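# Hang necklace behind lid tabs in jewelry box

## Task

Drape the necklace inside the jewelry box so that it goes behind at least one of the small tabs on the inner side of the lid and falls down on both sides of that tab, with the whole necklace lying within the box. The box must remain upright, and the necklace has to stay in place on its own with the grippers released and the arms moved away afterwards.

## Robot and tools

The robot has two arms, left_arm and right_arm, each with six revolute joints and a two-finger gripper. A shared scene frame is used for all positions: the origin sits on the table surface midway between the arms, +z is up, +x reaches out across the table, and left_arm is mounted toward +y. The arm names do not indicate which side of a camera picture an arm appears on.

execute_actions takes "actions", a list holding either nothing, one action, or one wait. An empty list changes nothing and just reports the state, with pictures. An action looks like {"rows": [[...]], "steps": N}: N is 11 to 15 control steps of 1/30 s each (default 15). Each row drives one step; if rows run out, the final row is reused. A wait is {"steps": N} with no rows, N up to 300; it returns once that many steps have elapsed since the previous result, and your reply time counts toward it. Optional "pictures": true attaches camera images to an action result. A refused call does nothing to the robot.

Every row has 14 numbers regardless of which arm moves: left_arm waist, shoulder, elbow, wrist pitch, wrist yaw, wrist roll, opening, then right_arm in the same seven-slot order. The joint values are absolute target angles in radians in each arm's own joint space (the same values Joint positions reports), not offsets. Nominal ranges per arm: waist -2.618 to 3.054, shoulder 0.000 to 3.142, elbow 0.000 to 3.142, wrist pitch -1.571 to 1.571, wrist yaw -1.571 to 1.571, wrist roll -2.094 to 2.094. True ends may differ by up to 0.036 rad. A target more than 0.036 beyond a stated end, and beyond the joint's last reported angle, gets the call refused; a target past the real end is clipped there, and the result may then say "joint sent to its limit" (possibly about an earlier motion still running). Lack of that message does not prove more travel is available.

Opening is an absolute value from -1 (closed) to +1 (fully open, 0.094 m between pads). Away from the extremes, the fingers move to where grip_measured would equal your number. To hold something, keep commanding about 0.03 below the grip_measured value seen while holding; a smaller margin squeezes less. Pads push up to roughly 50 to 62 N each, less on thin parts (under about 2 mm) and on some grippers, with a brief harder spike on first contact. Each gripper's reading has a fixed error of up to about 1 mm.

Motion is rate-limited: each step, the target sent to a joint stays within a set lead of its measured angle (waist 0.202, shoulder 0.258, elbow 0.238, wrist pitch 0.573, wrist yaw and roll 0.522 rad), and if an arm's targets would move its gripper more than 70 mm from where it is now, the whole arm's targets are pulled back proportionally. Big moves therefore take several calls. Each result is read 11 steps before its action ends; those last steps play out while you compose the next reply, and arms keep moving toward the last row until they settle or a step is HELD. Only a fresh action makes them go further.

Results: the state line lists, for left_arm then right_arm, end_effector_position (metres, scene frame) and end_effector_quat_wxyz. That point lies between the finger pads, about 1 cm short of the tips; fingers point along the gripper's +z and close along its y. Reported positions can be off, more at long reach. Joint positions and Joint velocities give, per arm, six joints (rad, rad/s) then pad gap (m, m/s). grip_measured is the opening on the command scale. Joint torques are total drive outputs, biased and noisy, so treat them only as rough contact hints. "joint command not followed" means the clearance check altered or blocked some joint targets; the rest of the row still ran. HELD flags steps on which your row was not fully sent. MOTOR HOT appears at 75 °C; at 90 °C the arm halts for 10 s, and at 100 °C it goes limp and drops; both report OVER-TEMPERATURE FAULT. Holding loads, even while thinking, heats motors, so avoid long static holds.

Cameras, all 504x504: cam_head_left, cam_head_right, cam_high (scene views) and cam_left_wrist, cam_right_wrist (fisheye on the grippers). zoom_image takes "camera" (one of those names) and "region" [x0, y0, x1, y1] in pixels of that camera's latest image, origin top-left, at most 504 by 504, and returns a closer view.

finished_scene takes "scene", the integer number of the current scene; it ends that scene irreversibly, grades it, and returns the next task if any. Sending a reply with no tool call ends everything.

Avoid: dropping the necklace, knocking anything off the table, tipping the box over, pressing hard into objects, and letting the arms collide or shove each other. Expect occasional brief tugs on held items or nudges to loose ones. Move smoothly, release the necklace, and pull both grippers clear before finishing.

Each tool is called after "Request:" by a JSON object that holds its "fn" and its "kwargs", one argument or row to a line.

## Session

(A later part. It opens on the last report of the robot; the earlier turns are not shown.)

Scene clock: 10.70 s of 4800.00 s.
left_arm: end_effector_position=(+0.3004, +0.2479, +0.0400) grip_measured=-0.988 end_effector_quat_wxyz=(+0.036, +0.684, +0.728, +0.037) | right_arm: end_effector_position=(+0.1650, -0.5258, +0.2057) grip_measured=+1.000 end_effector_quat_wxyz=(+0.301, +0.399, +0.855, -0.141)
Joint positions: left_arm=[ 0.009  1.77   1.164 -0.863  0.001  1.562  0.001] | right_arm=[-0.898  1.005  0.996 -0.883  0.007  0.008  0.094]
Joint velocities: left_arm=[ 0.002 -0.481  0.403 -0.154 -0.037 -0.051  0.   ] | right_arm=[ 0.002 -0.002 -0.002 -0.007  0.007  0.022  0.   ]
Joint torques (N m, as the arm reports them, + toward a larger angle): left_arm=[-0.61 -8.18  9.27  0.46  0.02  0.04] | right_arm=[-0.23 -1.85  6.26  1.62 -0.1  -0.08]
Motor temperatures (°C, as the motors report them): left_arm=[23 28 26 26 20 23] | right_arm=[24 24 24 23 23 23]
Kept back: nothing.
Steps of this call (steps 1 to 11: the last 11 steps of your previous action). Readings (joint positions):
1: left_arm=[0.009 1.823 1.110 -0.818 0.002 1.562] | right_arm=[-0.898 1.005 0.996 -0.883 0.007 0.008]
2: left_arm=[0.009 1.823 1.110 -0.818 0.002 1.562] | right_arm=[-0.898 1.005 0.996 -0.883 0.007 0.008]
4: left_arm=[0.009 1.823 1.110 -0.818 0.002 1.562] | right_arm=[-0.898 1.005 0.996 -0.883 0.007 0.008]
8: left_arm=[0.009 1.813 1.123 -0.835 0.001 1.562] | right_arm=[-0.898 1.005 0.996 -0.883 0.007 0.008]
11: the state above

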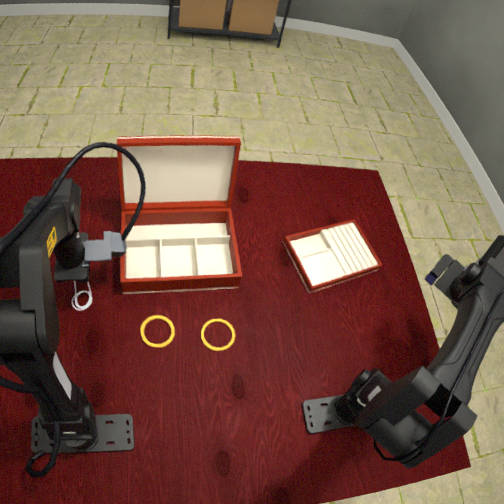

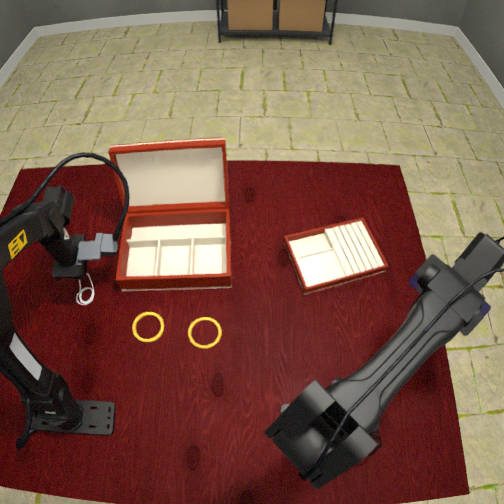

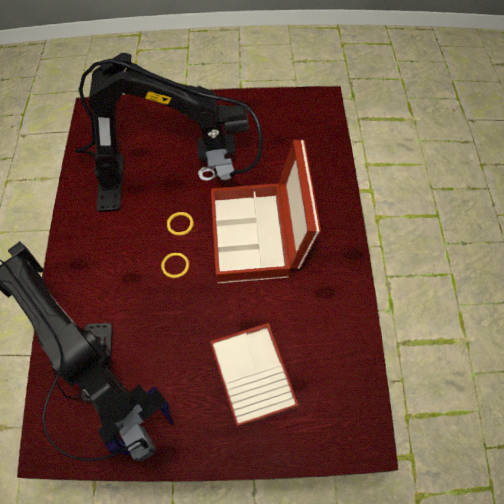

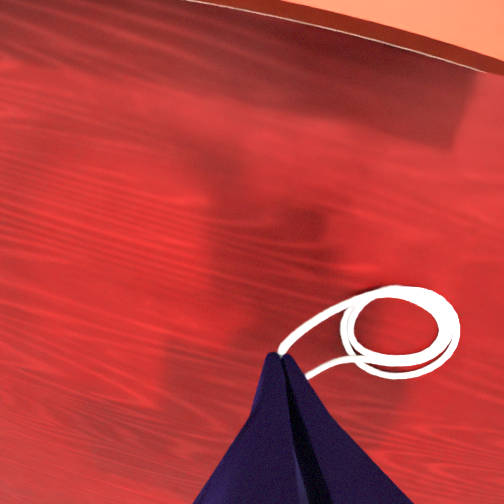

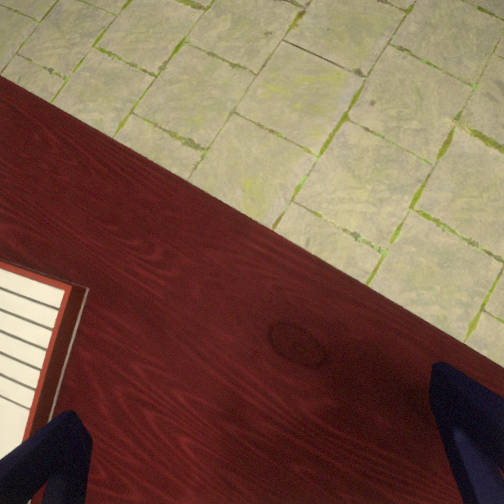

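Request:
{"fn": "execute_actions", "kwargs": {
  "actions": [
    {"rows":[[0,1.70,1.22,-0.92,0,1.57,-1,-0.9,1.0,1.0,-0.9,0,0,1],[0,1.66,1.23,-0.94,0,1.57,-1,-0.9,1.0,1.0,-0.9,0,0,1],[0,1.62,1.23,-0.96,0,1.57,-1,-0.9,1.0,1.0,-0.9,0,0,1],[0,1.57,1.23,-0.98,0,1.57,-1,-0.9,1.0,1.0,-0.9,0,0,1],[0,1.52,1.23,-1.0,0,1.57,-1,-0.9,1.0,1.0,-0.9,0,0,1],[0,1.46,1.23,-1.02,0,1.57,-1,-0.9,1.0,1.0,-0.9,0,0,1],[0,1.40,1.22,-1.03,0,1.57,-1,-0.9,1.0,1.0,-0.9,0,0,1],[0,1.35,1.19,-0.95,0,1.57,-1,-0.9,1.0,1.0,-0.9,0,0,1],[0,1.30,1.15,-0.85,0,1.57,-1,-0.9,1.0,1.0,-0.9,0,0,1],[0,1.25,1.12,-0.75,0,1.57,-1,-0.9,1.0,1.0,-0.9,0,0,1],[0,1.20,1.08,-0.65,0,1.57,-1,-0.9,1.0,1.0,-0.9,0,0,1],[0,1.15,1.05,-0.55,0,1.57,-1,-0.9,1.0,1.0,-0.9,0,0,1],[0,1.10,1.02,-0.45,0,1.57,-1,-0.9,1.0,1.0,-0.9,0,0,1],[0,1.05,0.99,-0.35,0,1.57,-1,-0.9,1.0,1.0,-0.9,0,0,1],[0,1.0,0.96,-0.25,0,1.57,-1,-0.9,1.0,1.0,-0.9,0,0,1]],"steps":15}
  ]
}}

Request:
{"fn": "execute_actions", "kwargs": {
  "actions": [
    {"rows":[[-0.03,1.0,0.96,-0.24,0,1.57,-1,-0.9,1.0,1.0,-0.9,0,0,1],[-0.07,1.0,0.96,-0.24,0,1.57,-1,-0.9,1.0,1.0,-0.9,0,0,1],[-0.11,1.0,0.96,-0.24,0,1.57,-1,-0.9,1.0,1.0,-0.9,0,0,1],[-0.15,1.0,0.96,-0.24,0,1.57,-1,-0.9,1.0,1.0,-0.9,0,0,1],[-0.19,1.0,0.96,-0.24,0,1.57,-1,-0.9,1.0,1.0,-0.9,0,0,1],[-0.23,1.0,0.96,-0.24,0,1.57,-1,-0.9,1.0,1.0,-0.9,0,0,1],[-0.27,1.0,0.96,-0.24,0,1.57,-1,-0.9,1.0,1.0,-0.9,0,0,1],[-0.31,1.0,0.96,-0.24,0,1.57,-1,-0.9,1.0,1.0,-0.9,0,0,1],[-0.35,1.0,0.96,-0.24,0,1.57,-1,-0.9,1.0,1.0,-0.9,0,0,1],[-0.38,1.0,0.96,-0.24,0,1.57,-1,-0.9,1.0,1.0,-0.9,0,0,1],[-0.4,1.0,0.96,-0.24,0,1.57,-1,-0.9,1.0,1.0,-0.9,0,0,1]],"steps":15}
  ]
}}

Request:
{"fn": "execute_actions", "kwargs": {
  "actions": [
    {"steps":12}
  ],
  "pictures": true
}}

Scene clock: 14.10 s of 4800.00 s.
left_arm: end_effector_position=(+0.3052, +0.2482, +0.0733) grip_measured=-0.988 end_effector_quat_wxyz=(+0.060, +0.683, +0.726, +0.062) | right_arm: end_effector_position=(+0.1650, -0.5258, +0.2057) grip_measured=+1.000 end_effector_quat_wxyz=(+0.301, +0.399, +0.855, -0.141)
Joint positions: left_arm=[ 0.009  1.689  1.197 -0.907  0.     1.562  0.001] | right_arm=[-0.898  1.005  0.996 -0.883  0.007  0.008  0.094]
Joint velocities: left_arm=[-0.007 -0.808 -0.017 -0.374  0.022 -0.037 -0.001] | right_arm=[ 0.002 -0.012 -0.002  0.022  0.022 -0.037  0.   ]
Joint torques (N m, as the arm reports them, + toward a larger angle): left_arm=[ -0.6  -12.05  10.57   0.64   0.05   0.04] | right_arm=[-0.01 -2.08  6.2   1.55 -0.09 -0.1 ]
Motor temperatures (°C, as the motors report them): left_arm=[23 29 26 26 20 23] | right_arm=[24 24 24 23 23 23]
Steps of this call (steps 1 to 30: the robot went on to your last target; steps 31 to 98: nothing new was sent; steps 99 to 102: the first 4 steps of this action). Readings (joint positions):
99: left_arm=[0.009 1.732 1.197 -0.881 0.001 1.562] | right_arm=[-0.898 1.005 0.996 -0.883 0.007 0.008]
100: left_arm=[0.009 1.726 1.197 -0.886 0.001 1.562] | right_arm=[-0.898 1.005 0.996 -0.883 0.007 0.008]
102: the state above

Scene clock: 14.60 s of 4800.00 s.
left_arm: end_effector_position=(+0.3225, +0.2236, +0.3033) grip_measured=-0.988 end_effector_quat_wxyz=(+0.396, +0.592, +0.583, +0.390) | right_arm: end_effector_position=(+0.1650, -0.5258, +0.2057) grip_measured=+1.000 end_effector_quat_wxyz=(+0.301, +0.399, +0.855, -0.141)
Joint positions: left_arm=[-0.068  1.007  0.992 -0.376 -0.008  1.567  0.001] | right_arm=[-0.898  1.005  0.996 -0.883  0.007  0.008  0.094]
Joint velocities: left_arm=[-1.072 -0.017 -0.012  1.033  0.007 -0.007  0.   ] | right_arm=[ 0.012  0.002  0.002 -0.022  0.037  0.022  0.   ]
Joint torques (N m, as the arm reports them, + toward a larger angle): left_arm=[-1.29 -2.32  6.55  1.95  0.16 -0.01] | right_arm=[-0.23 -2.08  6.12  1.58 -0.15 -0.11]
Motor temperatures (°C, as the motors report them): left_arm=[23 29 27 26 20 23] | right_arm=[24 24 25 23 23 23]
Steps of this call (steps 1 to 11: the last 11 steps of your previous action; steps 12 to 15: the first 4 steps of this action). Readings (joint positions):
12: left_arm=[0.005 1.048 1.018 -0.508 -0.001 1.566] | right_arm=[-0.898 1.005 0.996 -0.883 0.007 0.008]
13: left_arm=[-0.008 1.023 1.001 -0.456 -0.005 1.566] | right_arm=[-0.898 1.005 0.996 -0.883 0.007 0.008]
15: the state above

Scene clock: 15.00 s of 4800.00 s.
left_arm: end_effector_position=(+0.3105, +0.1048, +0.3274) grip_measured=-0.988 end_effector_quat_wxyz=(+0.495, +0.654, +0.457, +0.345) | right_arm: end_effector_position=(+0.1650, -0.5258, +0.2057) grip_measured=+1.000 end_effector_quat_wxyz=(+0.301, +0.399, +0.855, -0.141)
Joint positions: left_arm=[-0.396  1.007  0.981 -0.25   0.001  1.57   0.001] | right_arm=[-0.898  1.005  0.996 -0.883  0.007  0.008  0.094]
Joint velocities: left_arm=[ 0.002  0.002  0.002  0.007  0.022 -0.022 -0.   ] | right_arm=[ 0.007 -0.012 -0.002  0.007 -0.022  0.037  0.   ]
Joint torques (N m, as the arm reports them, + toward a larger angle): left_arm=[-0.22 -2.46  7.5   2.24  0.01 -0.03] | right_arm=[-0.33 -1.99  6.27  1.56 -0.13 -0.06]
Motor temperatures (°C, as the motors report them): left_arm=[23 29 27 27 20 23] | right_arm=[24 24 25 23 23 23]
Kept back: nothing.
Steps of this call (steps 1 to 11: the last 11 steps of your previous action; step 12: the robot went on to your last target). Readings (joint positions):
1: left_arm=[-0.107 1.007 0.991 -0.344 -0.008 1.567] | right_arm=[-0.898 1.005 0.996 -0.883 0.007 0.008]
2: left_arm=[-0.149 1.007 0.989 -0.319 -0.008 1.567] | right_arm=[-0.898 1.005 0.996 -0.883 0.007 0.008]
4: left_arm=[-0.233 1.007 0.986 -0.287 -0.007 1.568] | right_arm=[-0.898 1.005 0.996 -0.883 0.007 0.008]
8: left_arm=[-0.374 1.007 0.981 -0.259 -0.002 1.569] | right_arm=[-0.898 1.005 0.996 -0.883 0.007 0.008]
12: the state above

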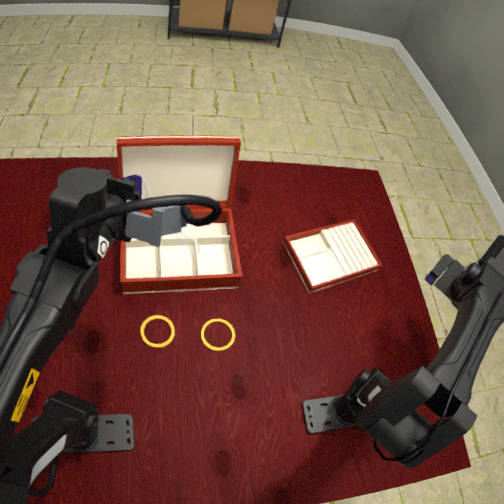

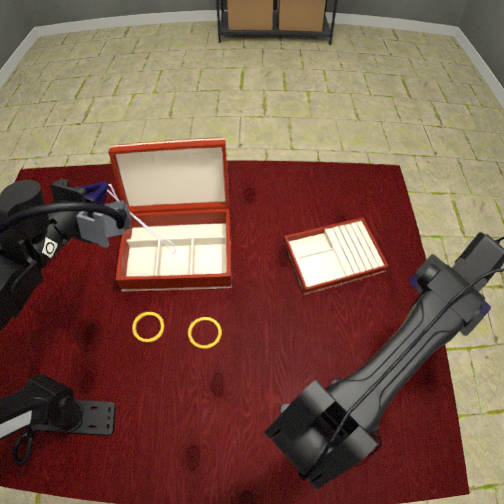

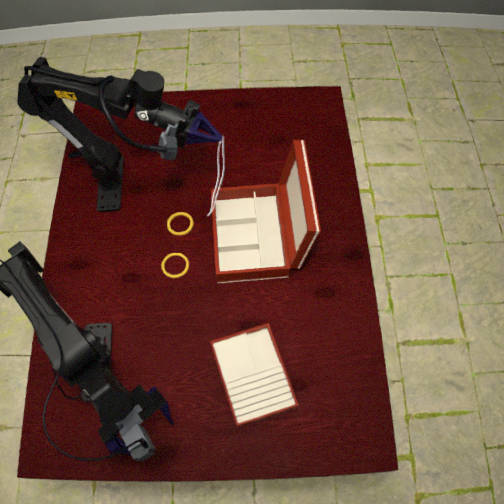

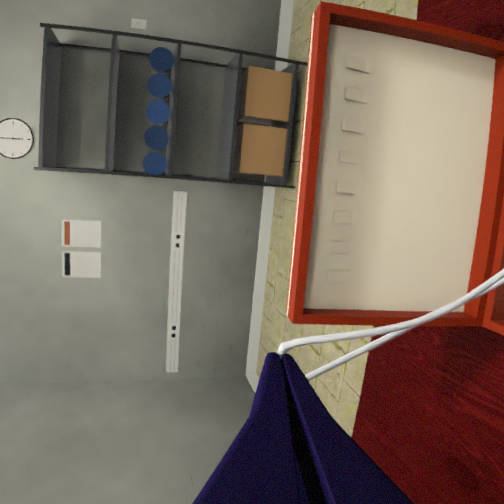

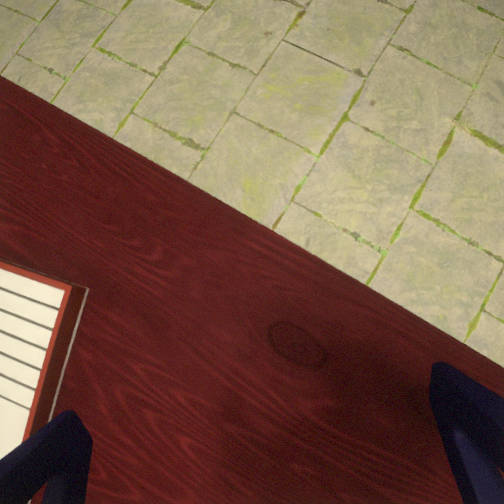

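Request:
{"fn": "execute_actions", "kwargs": {
  "actions": [
    {"rows":[[-0.4,1.03,0.99,-0.23,0,1.57,-1,-0.9,1.0,1.0,-0.9,0,0,1],[-0.4,1.07,1.01,-0.21,0,1.57,-1,-0.9,1.0,1.0,-0.9,0,0,1],[-0.405,1.11,1.02,-0.19,0,1.57,-1,-0.9,1.0,1.0,-0.9,0,0,1],[-0.41,1.15,1.03,-0.17,0,1.57,-1,-0.9,1.0,1.0,-0.9,0,0,1],[-0.415,1.19,1.045,-0.15,0,1.57,-1,-0.9,1.0,1.0,-0.9,0,0,1],[-0.42,1.23,1.06,-0.125,0,1.57,-1,-0.9,1.0,1.0,-0.9,0,0,1],[-0.425,1.27,1.075,-0.10,0,1.57,-1,-0.9,1.0,1.0,-0.9,0,0,1],[-0.43,1.31,1.09,-0.075,0,1.57,-1,-0.9,1.0,1.0,-0.9,0,0,1],[-0.435,1.35,1.105,-0.05,0,1.57,-1,-0.9,1.0,1.0,-0.9,0,0,1],[-0.435,1.39,1.12,-0.025,0,1.57,-1,-0.9,1.0,1.0,-0.9,0,0,1],[-0.435,1.43,1.14,0.0,0,1.57,-1,-0.9,1.0,1.0,-0.9,0,0,1],[-0.435,1.47,1.16,0.025,0,1.57,-1,-0.9,1.0,1.0,-0.9,0,0,1],[-0.435,1.51,1.18,0.05,0,1.57,-1,-0.9,1.0,1.0,-0.9,0,0,1],[-0.435,1.54,1.195,0.07,0,1.57,-1,-0.9,1.0,1.0,-0.9,0,0,1],[-0.435,1.56,1.205,0.085,0,1.57,-1,-0.9,1.0,1.0,-0.9,0,0,1]],"steps":15}
  ]
}}

Request:
{"fn": "execute_actions", "kwargs": {
  "actions": [
    {"steps":10}
  ],
  "pictures": true
}}

Scene clock: 16.17 s of 4800.00 s.
left_arm: end_effector_position=(+0.3222, +0.1005, +0.3254) grip_measured=-0.988 end_effector_quat_wxyz=(+0.494, +0.654, +0.457, +0.345) | right_arm: end_effector_position=(+0.1650, -0.5258, +0.2057) grip_measured=+1.000 end_effector_quat_wxyz=(+0.301, +0.399, +0.855, -0.141)
Joint positions: left_arm=[-0.396  1.055  0.995 -0.217  0.001  1.57   0.001] | right_arm=[-0.898  1.005  0.996 -0.883  0.007  0.008  0.094]
Joint velocities: left_arm=[-0.017  0.842  0.3    0.388  0.007  0.022  0.001] | right_arm=[ 0.017  0.012 -0.002  0.037 -0.051 -0.051  0.   ]
Joint torques (N m, as the arm reports them, + toward a larger angle): left_arm=[-1.04  1.01 10.74  2.07  0.03 -0.04] | right_arm=[-0.2  -2.    6.25  1.6  -0.09 -0.07]
Motor temperatures (°C, as the motors report them): left_arm=[23 29 27 27 20 23] | right_arm=[24 24 25 24 23 23]
Steps of this call (steps 1 to 30: the robot went on to your last target; step 31: nothing new was sent; steps 32 to 35: the first 4 steps of this action). Readings (joint positions):
32: left_arm=[-0.396 1.008 0.981 -0.242 0.001 1.570] | right_arm=[-0.898 1.005 0.996 -0.883 0.007 0.008]
33: left_arm=[-0.396 1.014 0.981 -0.238 0.001 1.570] | right_arm=[-0.898 1.005 0.996 -0.883 0.007 0.008]
35: the state above

Scene clock: 16.53 s of 4800.00 s.
left_arm: end_effector_position=(+0.4195, +0.0492, +0.2610) grip_measured=-0.988 end_effector_quat_wxyz=(+0.468, +0.684, +0.463, +0.315) | right_arm: end_effector_position=(+0.1650, -0.5258, +0.2057) grip_measured=+1.000 end_effector_quat_wxyz=(+0.301, +0.399, +0.855, -0.141)
Joint positions: left_arm=[-0.426  1.511  1.149 -0.01   0.001  1.57   0.001] | right_arm=[-0.898  1.005  0.996 -0.883  0.007  0.008  0.094]
Joint velocities: left_arm=[-0.012  0.95   0.427  0.593 -0.022  0.007  0.001] | right_arm=[ 0.002  0.027  0.012  0.007  0.007 -0.081  0.   ]
Joint torques (N m, as the arm reports them, + toward a larger angle): left_arm=[-0.64 -7.12 11.87  2.21  0.02 -0.01] | right_arm=[ 0.   -2.01  6.14  1.61 -0.11 -0.1 ]
Motor temperatures (°C, as the motors report them): left_arm=[23 29 27 27 20 23] | right_arm=[24 24 25 24 23 23]
Kept back: nothing.
Steps of this call (steps 1 to 11: the last 11 steps of your previous action). Readings (joint positions):
1: left_arm=[-0.397 1.089 1.007 -0.202 0.001 1.570] | right_arm=[-0.898 1.005 0.996 -0.883 0.007 0.008]
2: left_arm=[-0.400 1.130 1.020 -0.185 0.001 1.570] | right_arm=[-0.898 1.005 0.996 -0.883 0.007 0.008]
4: left_arm=[-0.409 1.219 1.046 -0.147 0.001 1.570] | right_arm=[-0.898 1.005 0.996 -0.883 0.007 0.008]
8: left_arm=[-0.424 1.394 1.099 -0.070 0.001 1.570] | right_arm=[-0.898 1.005 0.996 -0.883 0.007 0.008]
11: the state above

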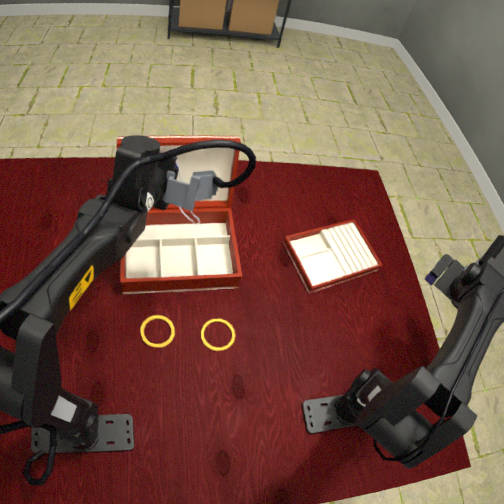

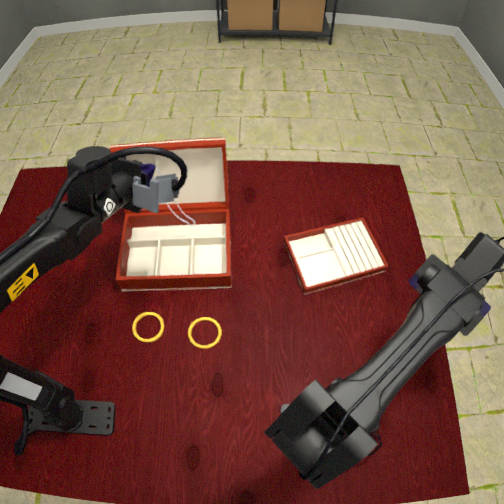

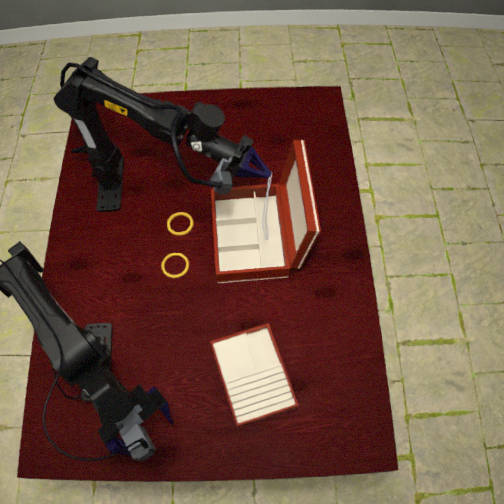

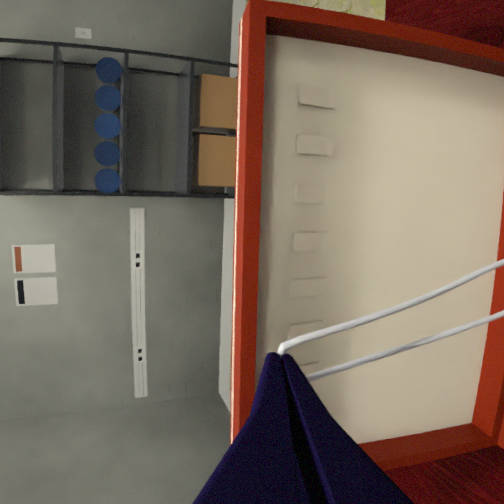

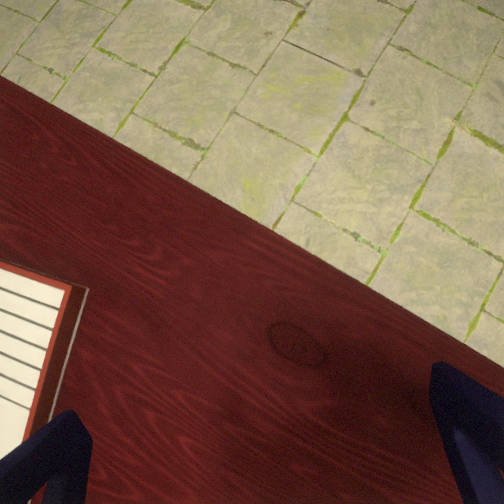

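Request:
{"fn": "execute_actions", "kwargs": {
  "actions": [
    {"rows":[[-0.435,1.575,1.19,0.10,0,1.57,-1,-0.9,1.0,1.0,-0.9,0,0,1],[-0.435,1.59,1.18,0.125,0,1.57,-1,-0.9,1.0,1.0,-0.9,0,0,1],[-0.435,1.61,1.17,0.15,0,1.57,-1,-0.9,1.0,1.0,-0.9,0,0,1],[-0.435,1.63,1.16,0.175,0,1.57,-1,-0.9,1.0,1.0,-0.9,0,0,1],[-0.435,1.65,1.15,0.2,0,1.57,-1,-0.9,1.0,1.0,-0.9,0,0,1],[-0.435,1.67,1.14,0.225,0,1.57,-1,-0.9,1.0,1.0,-0.9,0,0,1],[-0.435,1.69,1.13,0.25,0,1.57,-1,-0.9,1.0,1.0,-0.9,0,0,1]],"steps":15}
  ]
}}

Request:
{"fn": "execute_actions", "kwargs": {
  "actions": []
}}

Scene clock: 17.30 s of 4800.00 s.
left_arm: end_effector_position=(+0.4413, +0.0405, +0.2709) grip_measured=-0.988 end_effector_quat_wxyz=(+0.496, +0.664, +0.449, +0.335) | right_arm: end_effector_position=(+0.1650, -0.5258, +0.2057) grip_measured=+1.000 end_effector_quat_wxyz=(+0.301, +0.399, +0.855, -0.141)
Joint positions: left_arm=[-0.426  1.58   1.177  0.115  0.001  1.57   0.001] | right_arm=[-0.898  1.005  0.996 -0.883  0.007  0.008  0.094]
Joint velocities: left_arm=[-0.002  0.247  0.002  0.579  0.007 -0.022 -0.001] | right_arm=[ 0.017 -0.002 -0.002 -0.051 -0.022  0.037  0.   ]
Joint torques (N m, as the arm reports them, + toward a larger angle): left_arm=[-0.65 -4.24  7.99  1.97  0.03 -0.02] | right_arm=[-0.21 -1.89  6.36  1.58 -0.09 -0.09]
Motor temperatures (°C, as the motors report them): left_arm=[23 29 27 27 20 23] | right_arm=[24 23 25 24 23 23]
Steps of this call (steps 1 to 19: the robot went on to your last target; steps 20 to 23: the first 4 steps of this action). Readings (joint positions):
20: left_arm=[-0.426 1.569 1.177 0.083 0.001 1.570] | right_arm=[-0.898 1.005 0.996 -0.883 0.007 0.008]
21: left_arm=[-0.426 1.570 1.177 0.087 0.001 1.570] | right_arm=[-0.898 1.005 0.996 -0.883 0.007 0.008]
23: the state above

Scene clock: 17.67 s of 4800.00 s.
left_arm: end_effector_position=(+0.4571, +0.0342, +0.2202) grip_measured=-0.988 end_effector_quat_wxyz=(+0.480, +0.676, +0.457, +0.324) | right_arm: end_effector_position=(+0.1650, -0.5258, +0.2057) grip_measured=+1.000 end_effector_quat_wxyz=(+0.301, +0.399, +0.855, -0.141)
Joint positions: left_arm=[-0.426  1.693  1.137  0.22   0.001  1.57   0.001] | right_arm=[-0.898  1.005  0.996 -0.883  0.007  0.008  0.094]
Joint velocities: left_arm=[-0.012 -0.017 -0.007  0.051 -0.022  0.022 -0.001] | right_arm=[ 0.002 -0.017 -0.007  0.037  0.022  0.037  0.   ]
Joint torques (N m, as the arm reports them, + toward a larger angle): left_arm=[-0.63 -8.03  8.58  2.38  0.02 -0.05] | right_arm=[-0.2  -2.12  6.27  1.57 -0.12 -0.12]
Motor temperatures (°C, as the motors report them): left_arm=[23 29 27 27 20 23] | right_arm=[24 23 25 24 23 23]
Kept back: nothing.
Steps of this call (steps 1 to 11: the last 11 steps of your previous action). Readings (joint positions):
1: left_arm=[-0.426 1.591 1.177 0.135 0.001 1.570] | right_arm=[-0.898 1.005 0.996 -0.883 0.007 0.008]
2: left_arm=[-0.426 1.607 1.177 0.157 0.001 1.570] | right_arm=[-0.898 1.005 0.996 -0.883 0.007 0.008]
4: left_arm=[-0.426 1.643 1.171 0.200 0.001 1.570] | right_arm=[-0.898 1.005 0.996 -0.883 0.007 0.008]
8: left_arm=[-0.426 1.688 1.144 0.219 0.001 1.570] | right_arm=[-0.898 1.005 0.996 -0.883 0.007 0.008]
11: the state above

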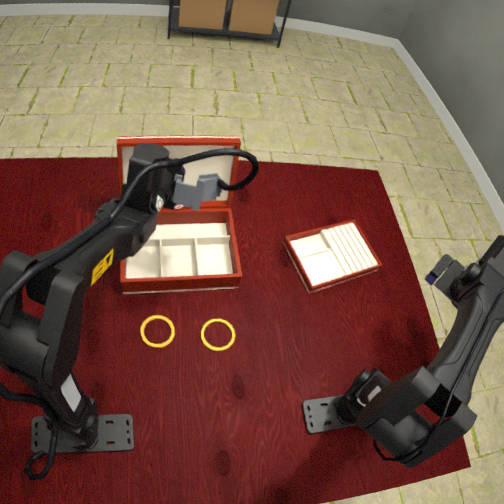

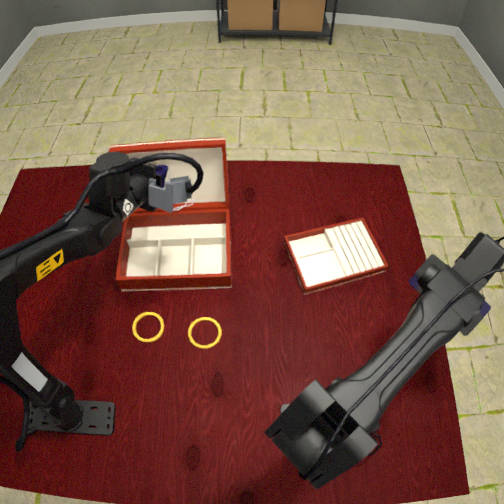

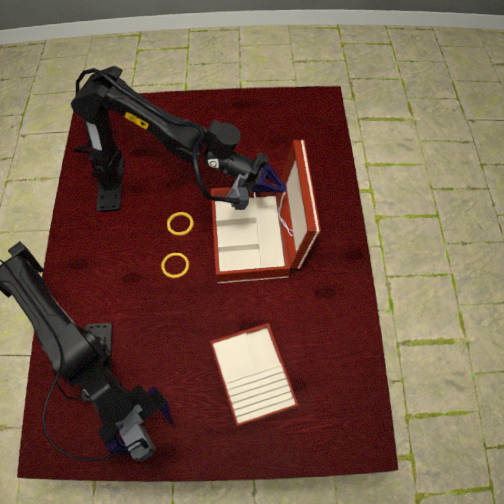

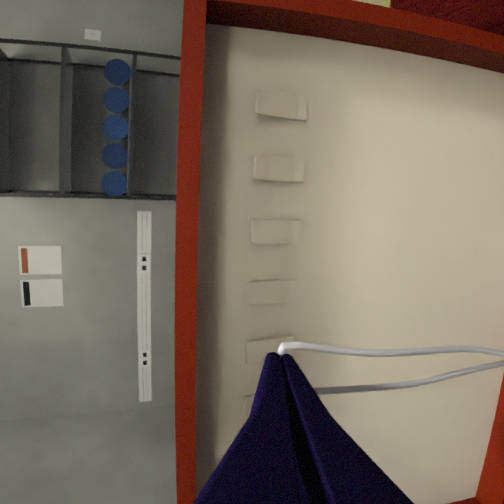

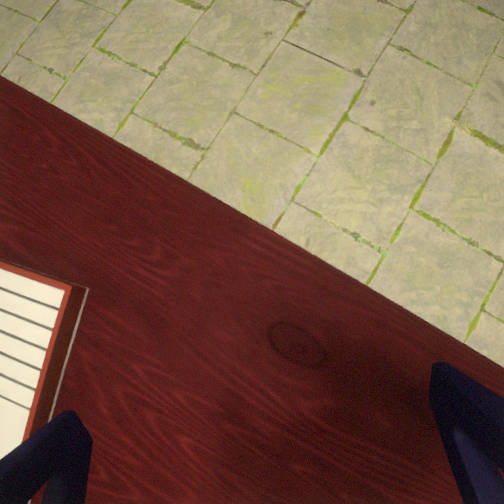

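Request:
{"fn": "execute_actions", "kwargs": {
  "actions": [
    {"rows":[[-0.435,1.69,1.17,0.22,0,1.57,-1,-0.9,1.0,1.0,-0.9,0,0,1],[-0.435,1.695,1.19,0.21,0,1.57,-1,-0.9,1.0,1.0,-0.9,0,0,1],[-0.435,1.70,1.21,0.20,0,1.57,-1,-0.9,1.0,1.0,-0.9,0,0,1],[-0.435,1.71,1.23,0.20,0,1.57,-1,-0.9,1.0,1.0,-0.9,0,0,1],[-0.435,1.72,1.245,0.20,0,1.57,-1,-0.9,1.0,1.0,-0.9,0,0,1],[-0.435,1.73,1.257,0.20,0,1.57,-1,-0.9,1.0,1.0,-0.9,0,0,1],[-0.435,1.74,1.269,0.20,0,1.57,-1,-0.9,1.0,1.0,-0.9,0,0,1]],"steps":15}
  ]
}}

Request:
{"fn": "execute_actions", "kwargs": {
  "actions": []
}}

Scene clock: 21.93 s of 4800.00 s.
left_arm: end_effector_position=(+0.4608, +0.0327, +0.2310) grip_measured=-0.988 end_effector_quat_wxyz=(+0.488, +0.670, +0.453, +0.329) | right_arm: end_effector_position=(+0.1650, -0.5258, +0.2057) grip_measured=+1.000 end_effector_quat_wxyz=(+0.301, +0.399, +0.855, -0.141)
Joint positions: left_arm=[-0.426  1.695  1.16   0.223  0.001  1.57   0.001] | right_arm=[-0.898  1.005  0.996 -0.883  0.007  0.008  0.094]
Joint velocities: left_arm=[ 0.012  0.056  0.437 -0.198 -0.022 -0.007 -0.   ] | right_arm=[ 0.012 -0.002 -0.007 -0.051  0.007 -0.066  0.   ]
Joint torques (N m, as the arm reports them, + toward a larger angle): left_arm=[-0.62 -7.09 13.03  2.3   0.03 -0.03] | right_arm=[-0.09 -2.14  6.3   1.59 -0.09 -0.07]
Motor temperatures (°C, as the motors report them): left_arm=[23 30 28 28 20 23] | right_arm=[24 23 25 24 23 23]
Steps of this call (steps 1 to 30: the robot went on to your last target; steps 31 to 124: nothing new was sent; steps 125 to 128: the first 4 steps of this action). Readings (joint positions):
125: left_arm=[-0.426 1.693 1.137 0.246 0.001 1.570] | right_arm=[-0.898 1.005 0.996 -0.883 0.007 0.008]
126: left_arm=[-0.426 1.693 1.140 0.242 0.001 1.570] | right_arm=[-0.898 1.005 0.996 -0.883 0.007 0.008]
128: the state above

Scene clock: 22.30 s of 4800.00 s.
left_arm: end_effector_position=(+0.4746, +0.0271, +0.2580) grip_measured=-0.988 end_effector_quat_wxyz=(+0.506, +0.656, +0.443, +0.342) | right_arm: end_effector_position=(+0.1650, -0.5258, +0.2057) grip_measured=+1.000 end_effector_quat_wxyz=(+0.301, +0.399, +0.855, -0.141)
Joint positions: left_arm=[-0.426  1.722  1.247  0.219  0.001  1.571  0.001] | right_arm=[-0.898  1.005  0.996 -0.883  0.007  0.008  0.094]
Joint velocities: left_arm=[-0.007  0.032  0.007 -0.11  -0.007  0.037 -0.   ] | right_arm=[-0.012 -0.017 -0.002  0.022 -0.066  0.007  0.   ]
Joint torques (N m, as the arm reports them, + toward a larger angle): left_arm=[-0.62 -7.1  11.19  2.    0.04 -0.05] | right_arm=[-0.09 -1.83  6.29  1.59 -0.1  -0.12]
Motor temperatures (°C, as the motors report them): left_arm=[23 30 28 28 20 23] | right_arm=[24 23 25 24 23 23]
Kept back: nothing.
Steps of this call (steps 1 to 11: the last 11 steps of your previous action). Readings (joint positions):
1: left_arm=[-0.426 1.699 1.177 0.219 0.001 1.571] | right_arm=[-0.898 1.005 0.996 -0.883 0.007 0.008]
2: left_arm=[-0.426 1.704 1.195 0.218 0.001 1.571] | right_arm=[-0.898 1.005 0.996 -0.883 0.007 0.008]
4: left_arm=[-0.426 1.715 1.230 0.218 0.001 1.571] | right_arm=[-0.898 1.005 0.996 -0.883 0.007 0.008]
8: left_arm=[-0.426 1.718 1.247 0.219 0.001 1.571] | right_arm=[-0.898 1.005 0.996 -0.883 0.007 0.008]
11: the state above

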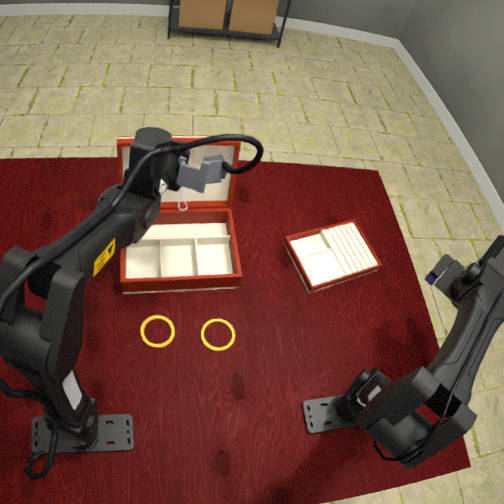

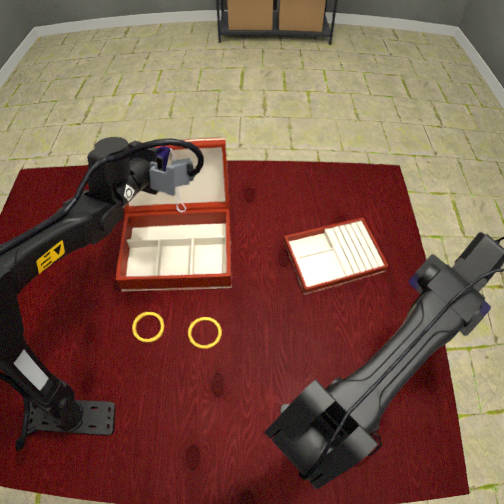

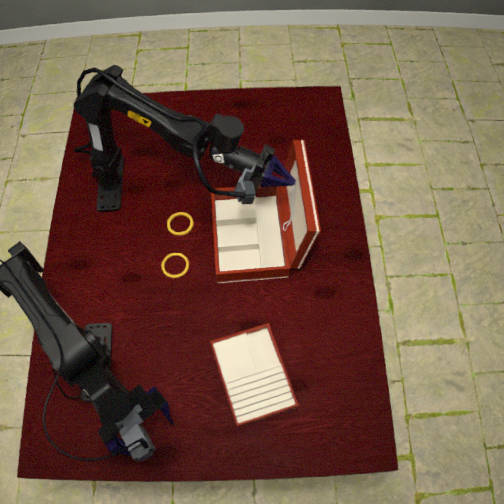

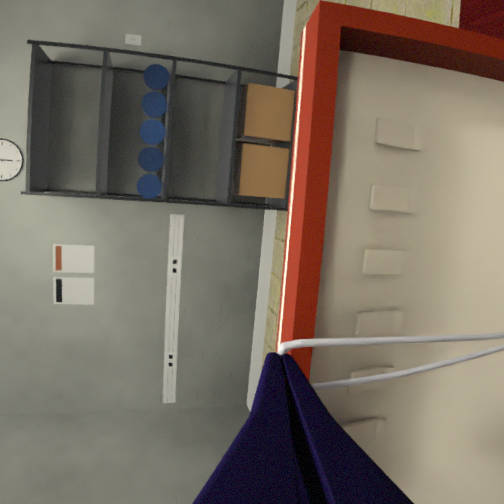

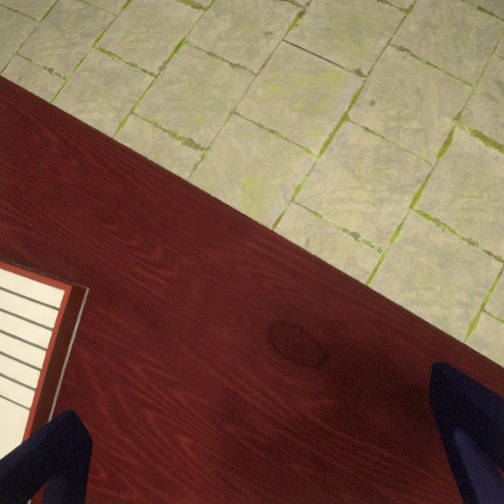

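Request:
{"fn": "execute_actions", "kwargs": {
  "actions": [
    {"rows":[[-0.435,1.72,1.21,0.23,0,1.57,-1,-0.9,1.0,1.0,-0.9,0,0,1],[-0.435,1.72,1.19,0.245,0,1.57,-1,-0.9,1.0,1.0,-0.9,0,0,1],[-0.435,1.72,1.17,0.26,0,1.57,-1,-0.9,1.0,1.0,-0.9,0,0,1],[-0.435,1.72,1.155,0.275,0,1.57,-1,-0.9,1.0,1.0,-0.9,0,0,1],[-0.435,1.72,1.14,0.29,0,1.57,-1,-0.9,1.0,1.0,-0.9,0,0,1]],"steps":15}
  ]
}}

Request:
{"fn": "execute_actions", "kwargs": {
  "actions": []
}}

Scene clock: 24.00 s of 4800.00 s.
left_arm: end_effector_position=(+0.4732, +0.0277, +0.2475) grip_measured=-0.988 end_effector_quat_wxyz=(+0.505, +0.657, +0.444, +0.341) | right_arm: end_effector_position=(+0.1650, -0.5258, +0.2057) grip_measured=+1.000 end_effector_quat_wxyz=(+0.301, +0.399, +0.855, -0.141)
Joint positions: left_arm=[-0.426  1.726  1.214  0.252  0.001  1.571  0.001] | right_arm=[-0.898  1.005  0.996 -0.883  0.007  0.008  0.094]
Joint velocities: left_arm=[-0.002 -0.007 -0.466  0.3    0.066 -0.037  0.   ] | right_arm=[-0.007  0.012 -0.002 -0.066 -0.037  0.066  0.   ]
Joint torques (N m, as the arm reports them, + toward a larger angle): left_arm=[-0.63 -8.7   6.57  1.93  0.02 -0.04] | right_arm=[-0.23 -2.04  6.31  1.6  -0.08 -0.1 ]
Motor temperatures (°C, as the motors report them): left_arm=[23 30 29 29 20 23] | right_arm=[24 23 25 24 23 23]
Steps of this call (steps 1 to 30: the robot went on to your last target; steps 31 to 47: nothing new was sent; steps 48 to 51: the first 4 steps of this action). Readings (joint positions):
48: left_arm=[-0.426 1.726 1.245 0.222 0.001 1.571] | right_arm=[-0.898 1.005 0.996 -0.883 0.007 0.008]
49: left_arm=[-0.426 1.726 1.239 0.229 0.001 1.571] | right_arm=[-0.898 1.005 0.996 -0.883 0.007 0.008]
51: the state above

Scene clock: 24.37 s of 4800.00 s.
left_arm: end_effector_position=(+0.4664, +0.0304, +0.2236) grip_measured=-0.988 end_effector_quat_wxyz=(+0.493, +0.666, +0.450, +0.333) | right_arm: end_effector_position=(+0.1650, -0.5258, +0.2057) grip_measured=+1.000 end_effector_quat_wxyz=(+0.301, +0.399, +0.855, -0.141)
Joint positions: left_arm=[-0.426  1.726  1.15   0.281  0.001  1.571  0.001] | right_arm=[-0.898  1.005  0.996 -0.883  0.007  0.008  0.094]
Joint velocities: left_arm=[ 0.002  0.022  0.002  0.066 -0.022 -0.022  0.   ] | right_arm=[-0.002  0.002 -0.002  0.081 -0.066  0.007  0.   ]
Joint torques (N m, as the arm reports them, + toward a larger angle): left_arm=[-0.61 -8.56  8.26  2.22  0.02 -0.04] | right_arm=[-0.17 -1.8   6.31  1.58 -0.11 -0.1 ]
Motor temperatures (°C, as the motors report them): left_arm=[23 30 29 29 20 23] | right_arm=[24 23 25 24 23 23]
Kept back: nothing.
Steps of this call (steps 1 to 11: the last 11 steps of your previous action). Readings (joint positions):
1: left_arm=[-0.426 1.726 1.197 0.262 0.001 1.571] | right_arm=[-0.898 1.005 0.996 -0.883 0.007 0.008]
2: left_arm=[-0.426 1.726 1.181 0.267 0.001 1.571] | right_arm=[-0.898 1.005 0.996 -0.883 0.007 0.008]
4: left_arm=[-0.426 1.726 1.158 0.268 0.001 1.571] | right_arm=[-0.898 1.005 0.996 -0.883 0.007 0.008]
8: left_arm=[-0.426 1.726 1.150 0.272 0.001 1.571] | right_arm=[-0.898 1.005 0.996 -0.883 0.007 0.008]
11: the state above

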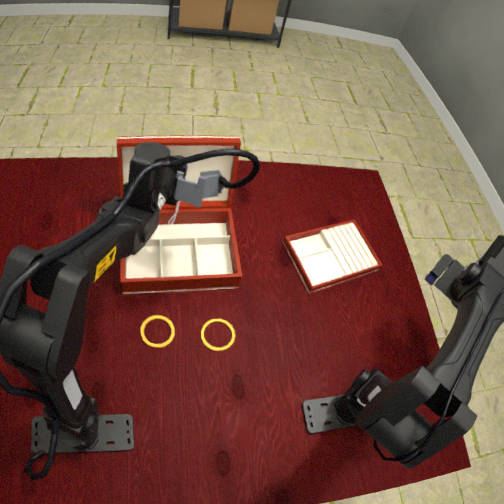

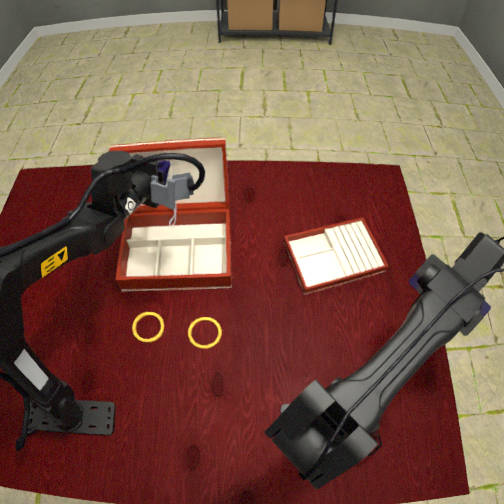

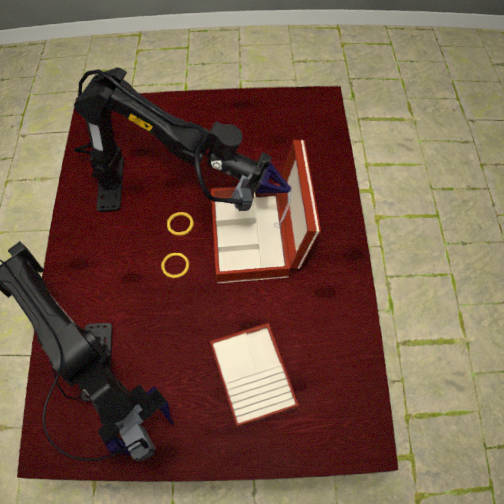

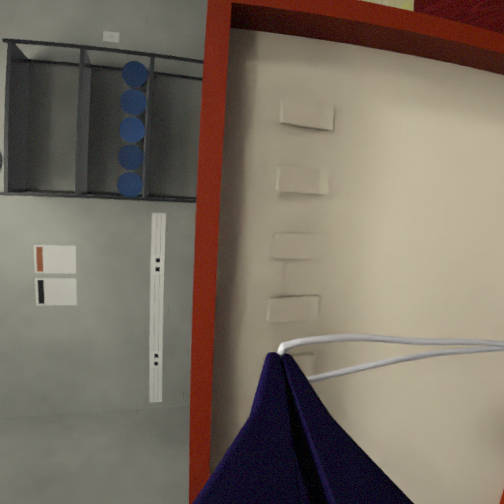

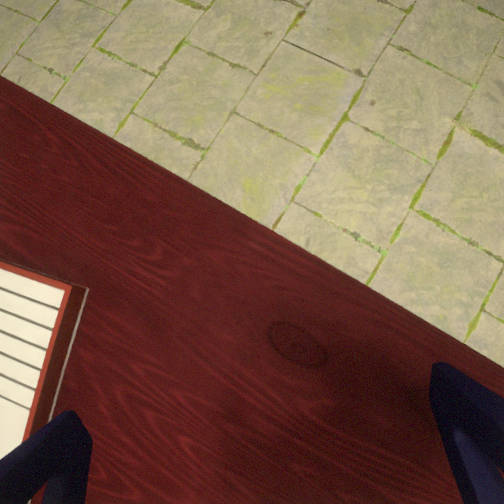

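Request:
{"fn": "execute_actions", "kwargs": {
  "actions": [
    {"rows":[[-0.435,1.735,1.18,0.288,0,1.57,-1,-0.9,1.0,1.0,-0.9,0,0,1],[-0.435,1.745,1.195,0.286,0,1.57,-1,-0.9,1.0,1.0,-0.9,0,0,1],[-0.435,1.757,1.208,0.284,0,1.57,-1,-0.9,1.0,1.0,-0.9,0,0,1],[-0.435,1.769,1.221,0.282,0,1.57,-1,-0.9,1.0,1.0,-0.9,0,0,1],[-0.435,1.781,1.234,0.280,0,1.57,-1,-0.9,1.0,1.0,-0.9,0,0,1],[-0.435,1.793,1.247,0.278,0,1.57,-1,-0.9,1.0,1.0,-0.9,0,0,1],[-0.435,1.805,1.26,0.276,0,1.57,-1,-0.9,1.0,1.0,-0.9,0,0,1]],"steps":15}
  ]
}}

Request:
{"fn": "execute_actions", "kwargs": {
  "actions": []
}}

Scene clock: 25.23 s of 4800.00 s.
left_arm: end_effector_position=(+0.4703, +0.0289, +0.2281) grip_measured=-0.988 end_effector_quat_wxyz=(+0.497, +0.663, +0.448, +0.336) | right_arm: end_effector_position=(+0.1650, -0.5258, +0.2057) grip_measured=+1.000 end_effector_quat_wxyz=(+0.301, +0.399, +0.855, -0.141)
Joint positions: left_arm=[-0.426  1.736  1.167  0.286  0.001  1.571  0.001] | right_arm=[-0.898  1.005  0.996 -0.883  0.007  0.008  0.094]
Joint velocities: left_arm=[-0.002  0.193  0.349 -0.022 -0.037 -0.051  0.   ] | right_arm=[-0.012 -0.012  0.012  0.022  0.037 -0.051  0.   ]
Joint torques (N m, as the arm reports them, + toward a larger angle): left_arm=[-0.62 -6.68 12.08  2.16  0.02 -0.05] | right_arm=[-0.09 -2.    6.28  1.52 -0.15 -0.11]
Motor temperatures (°C, as the motors report them): left_arm=[23 30 29 29 20 23] | right_arm=[24 23 26 24 23 23]
Steps of this call (steps 1 to 22: the robot went on to your last target; steps 23 to 26: the first 4 steps of this action). Readings (joint positions):
23: left_arm=[-0.426 1.726 1.150 0.286 0.001 1.571] | right_arm=[-0.898 1.005 0.996 -0.883 0.007 0.008]
24: left_arm=[-0.426 1.727 1.152 0.286 0.001 1.571] | right_arm=[-0.898 1.005 0.996 -0.883 0.007 0.008]
26: the state above

Scene clock: 25.60 s of 4800.00 s.
left_arm: end_effector_position=(+0.4852, +0.0229, +0.2298) grip_measured=-0.988 end_effector_quat_wxyz=(+0.501, +0.660, +0.446, +0.338) | right_arm: end_effector_position=(+0.1650, -0.5258, +0.2057) grip_measured=+1.000 end_effector_quat_wxyz=(+0.301, +0.399, +0.855, -0.141)
Joint positions: left_arm=[-0.426  1.793  1.233  0.287  0.001  1.571  0.001] | right_arm=[-0.898  1.005  0.996 -0.883  0.007  0.008  0.094]
Joint velocities: left_arm=[ 0.007 -0.002 -0.017  0.007 -0.037  0.007 -0.001] | right_arm=[-0.012  0.002  0.007 -0.007 -0.022  0.037  0.   ]
Joint torques (N m, as the arm reports them, + toward a larger angle): left_arm=[-0.63 -7.85 11.47  2.07  0.03 -0.05] | right_arm=[-0.22 -1.86  6.27  1.62 -0.08 -0.1 ]
Motor temperatures (°C, as the motors report them): left_arm=[23 31 29 29 20 23] | right_arm=[24 23 26 24 23 23]
Kept back: nothing.
Steps of this call (steps 1 to 11: the last 11 steps of your previous action). Readings (joint positions):
1: left_arm=[-0.426 1.745 1.181 0.286 0.001 1.571] | right_arm=[-0.898 1.005 0.996 -0.883 0.007 0.008]
2: left_arm=[-0.426 1.755 1.195 0.286 0.001 1.571] | right_arm=[-0.898 1.005 0.996 -0.883 0.007 0.008]
4: left_arm=[-0.426 1.776 1.222 0.287 0.001 1.571] | right_arm=[-0.898 1.005 0.996 -0.883 0.007 0.008]
8: left_arm=[-0.426 1.792 1.233 0.287 0.001 1.571] | right_arm=[-0.898 1.005 0.996 -0.883 0.007 0.008]
11: the state above

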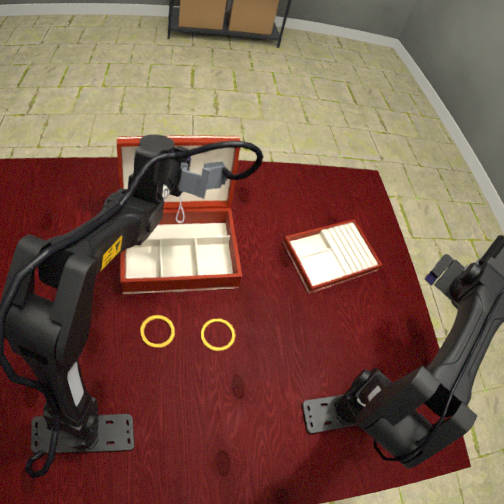

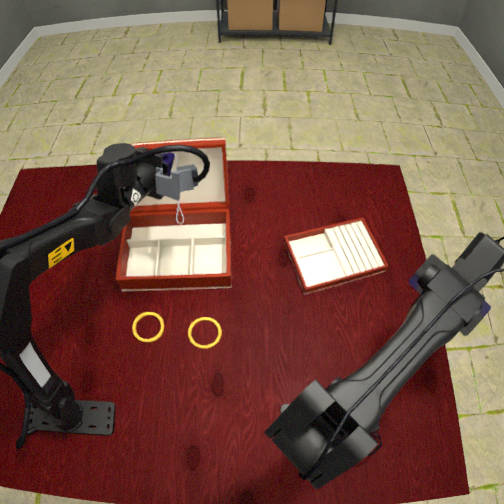

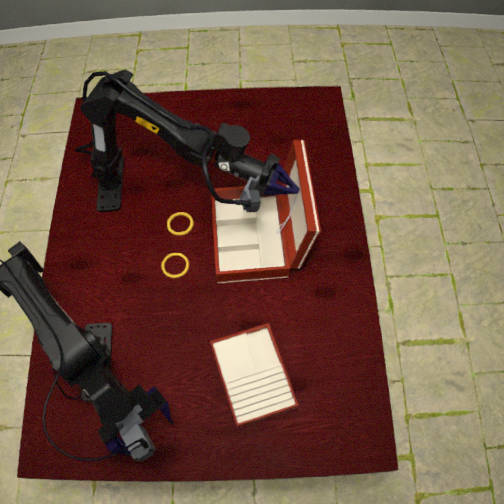

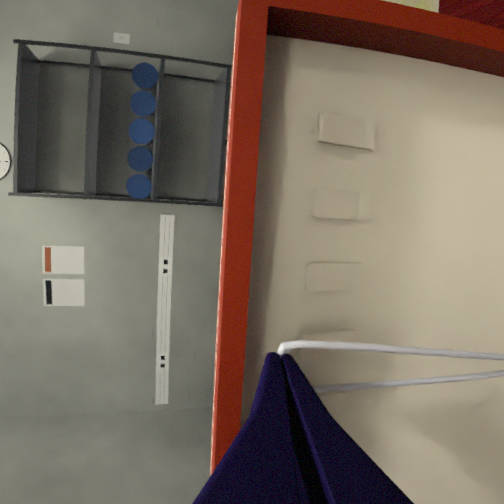

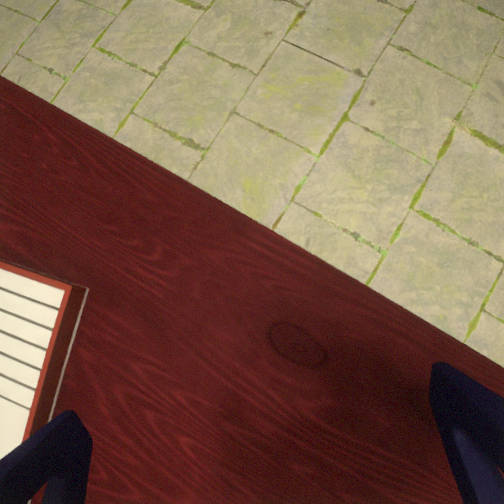

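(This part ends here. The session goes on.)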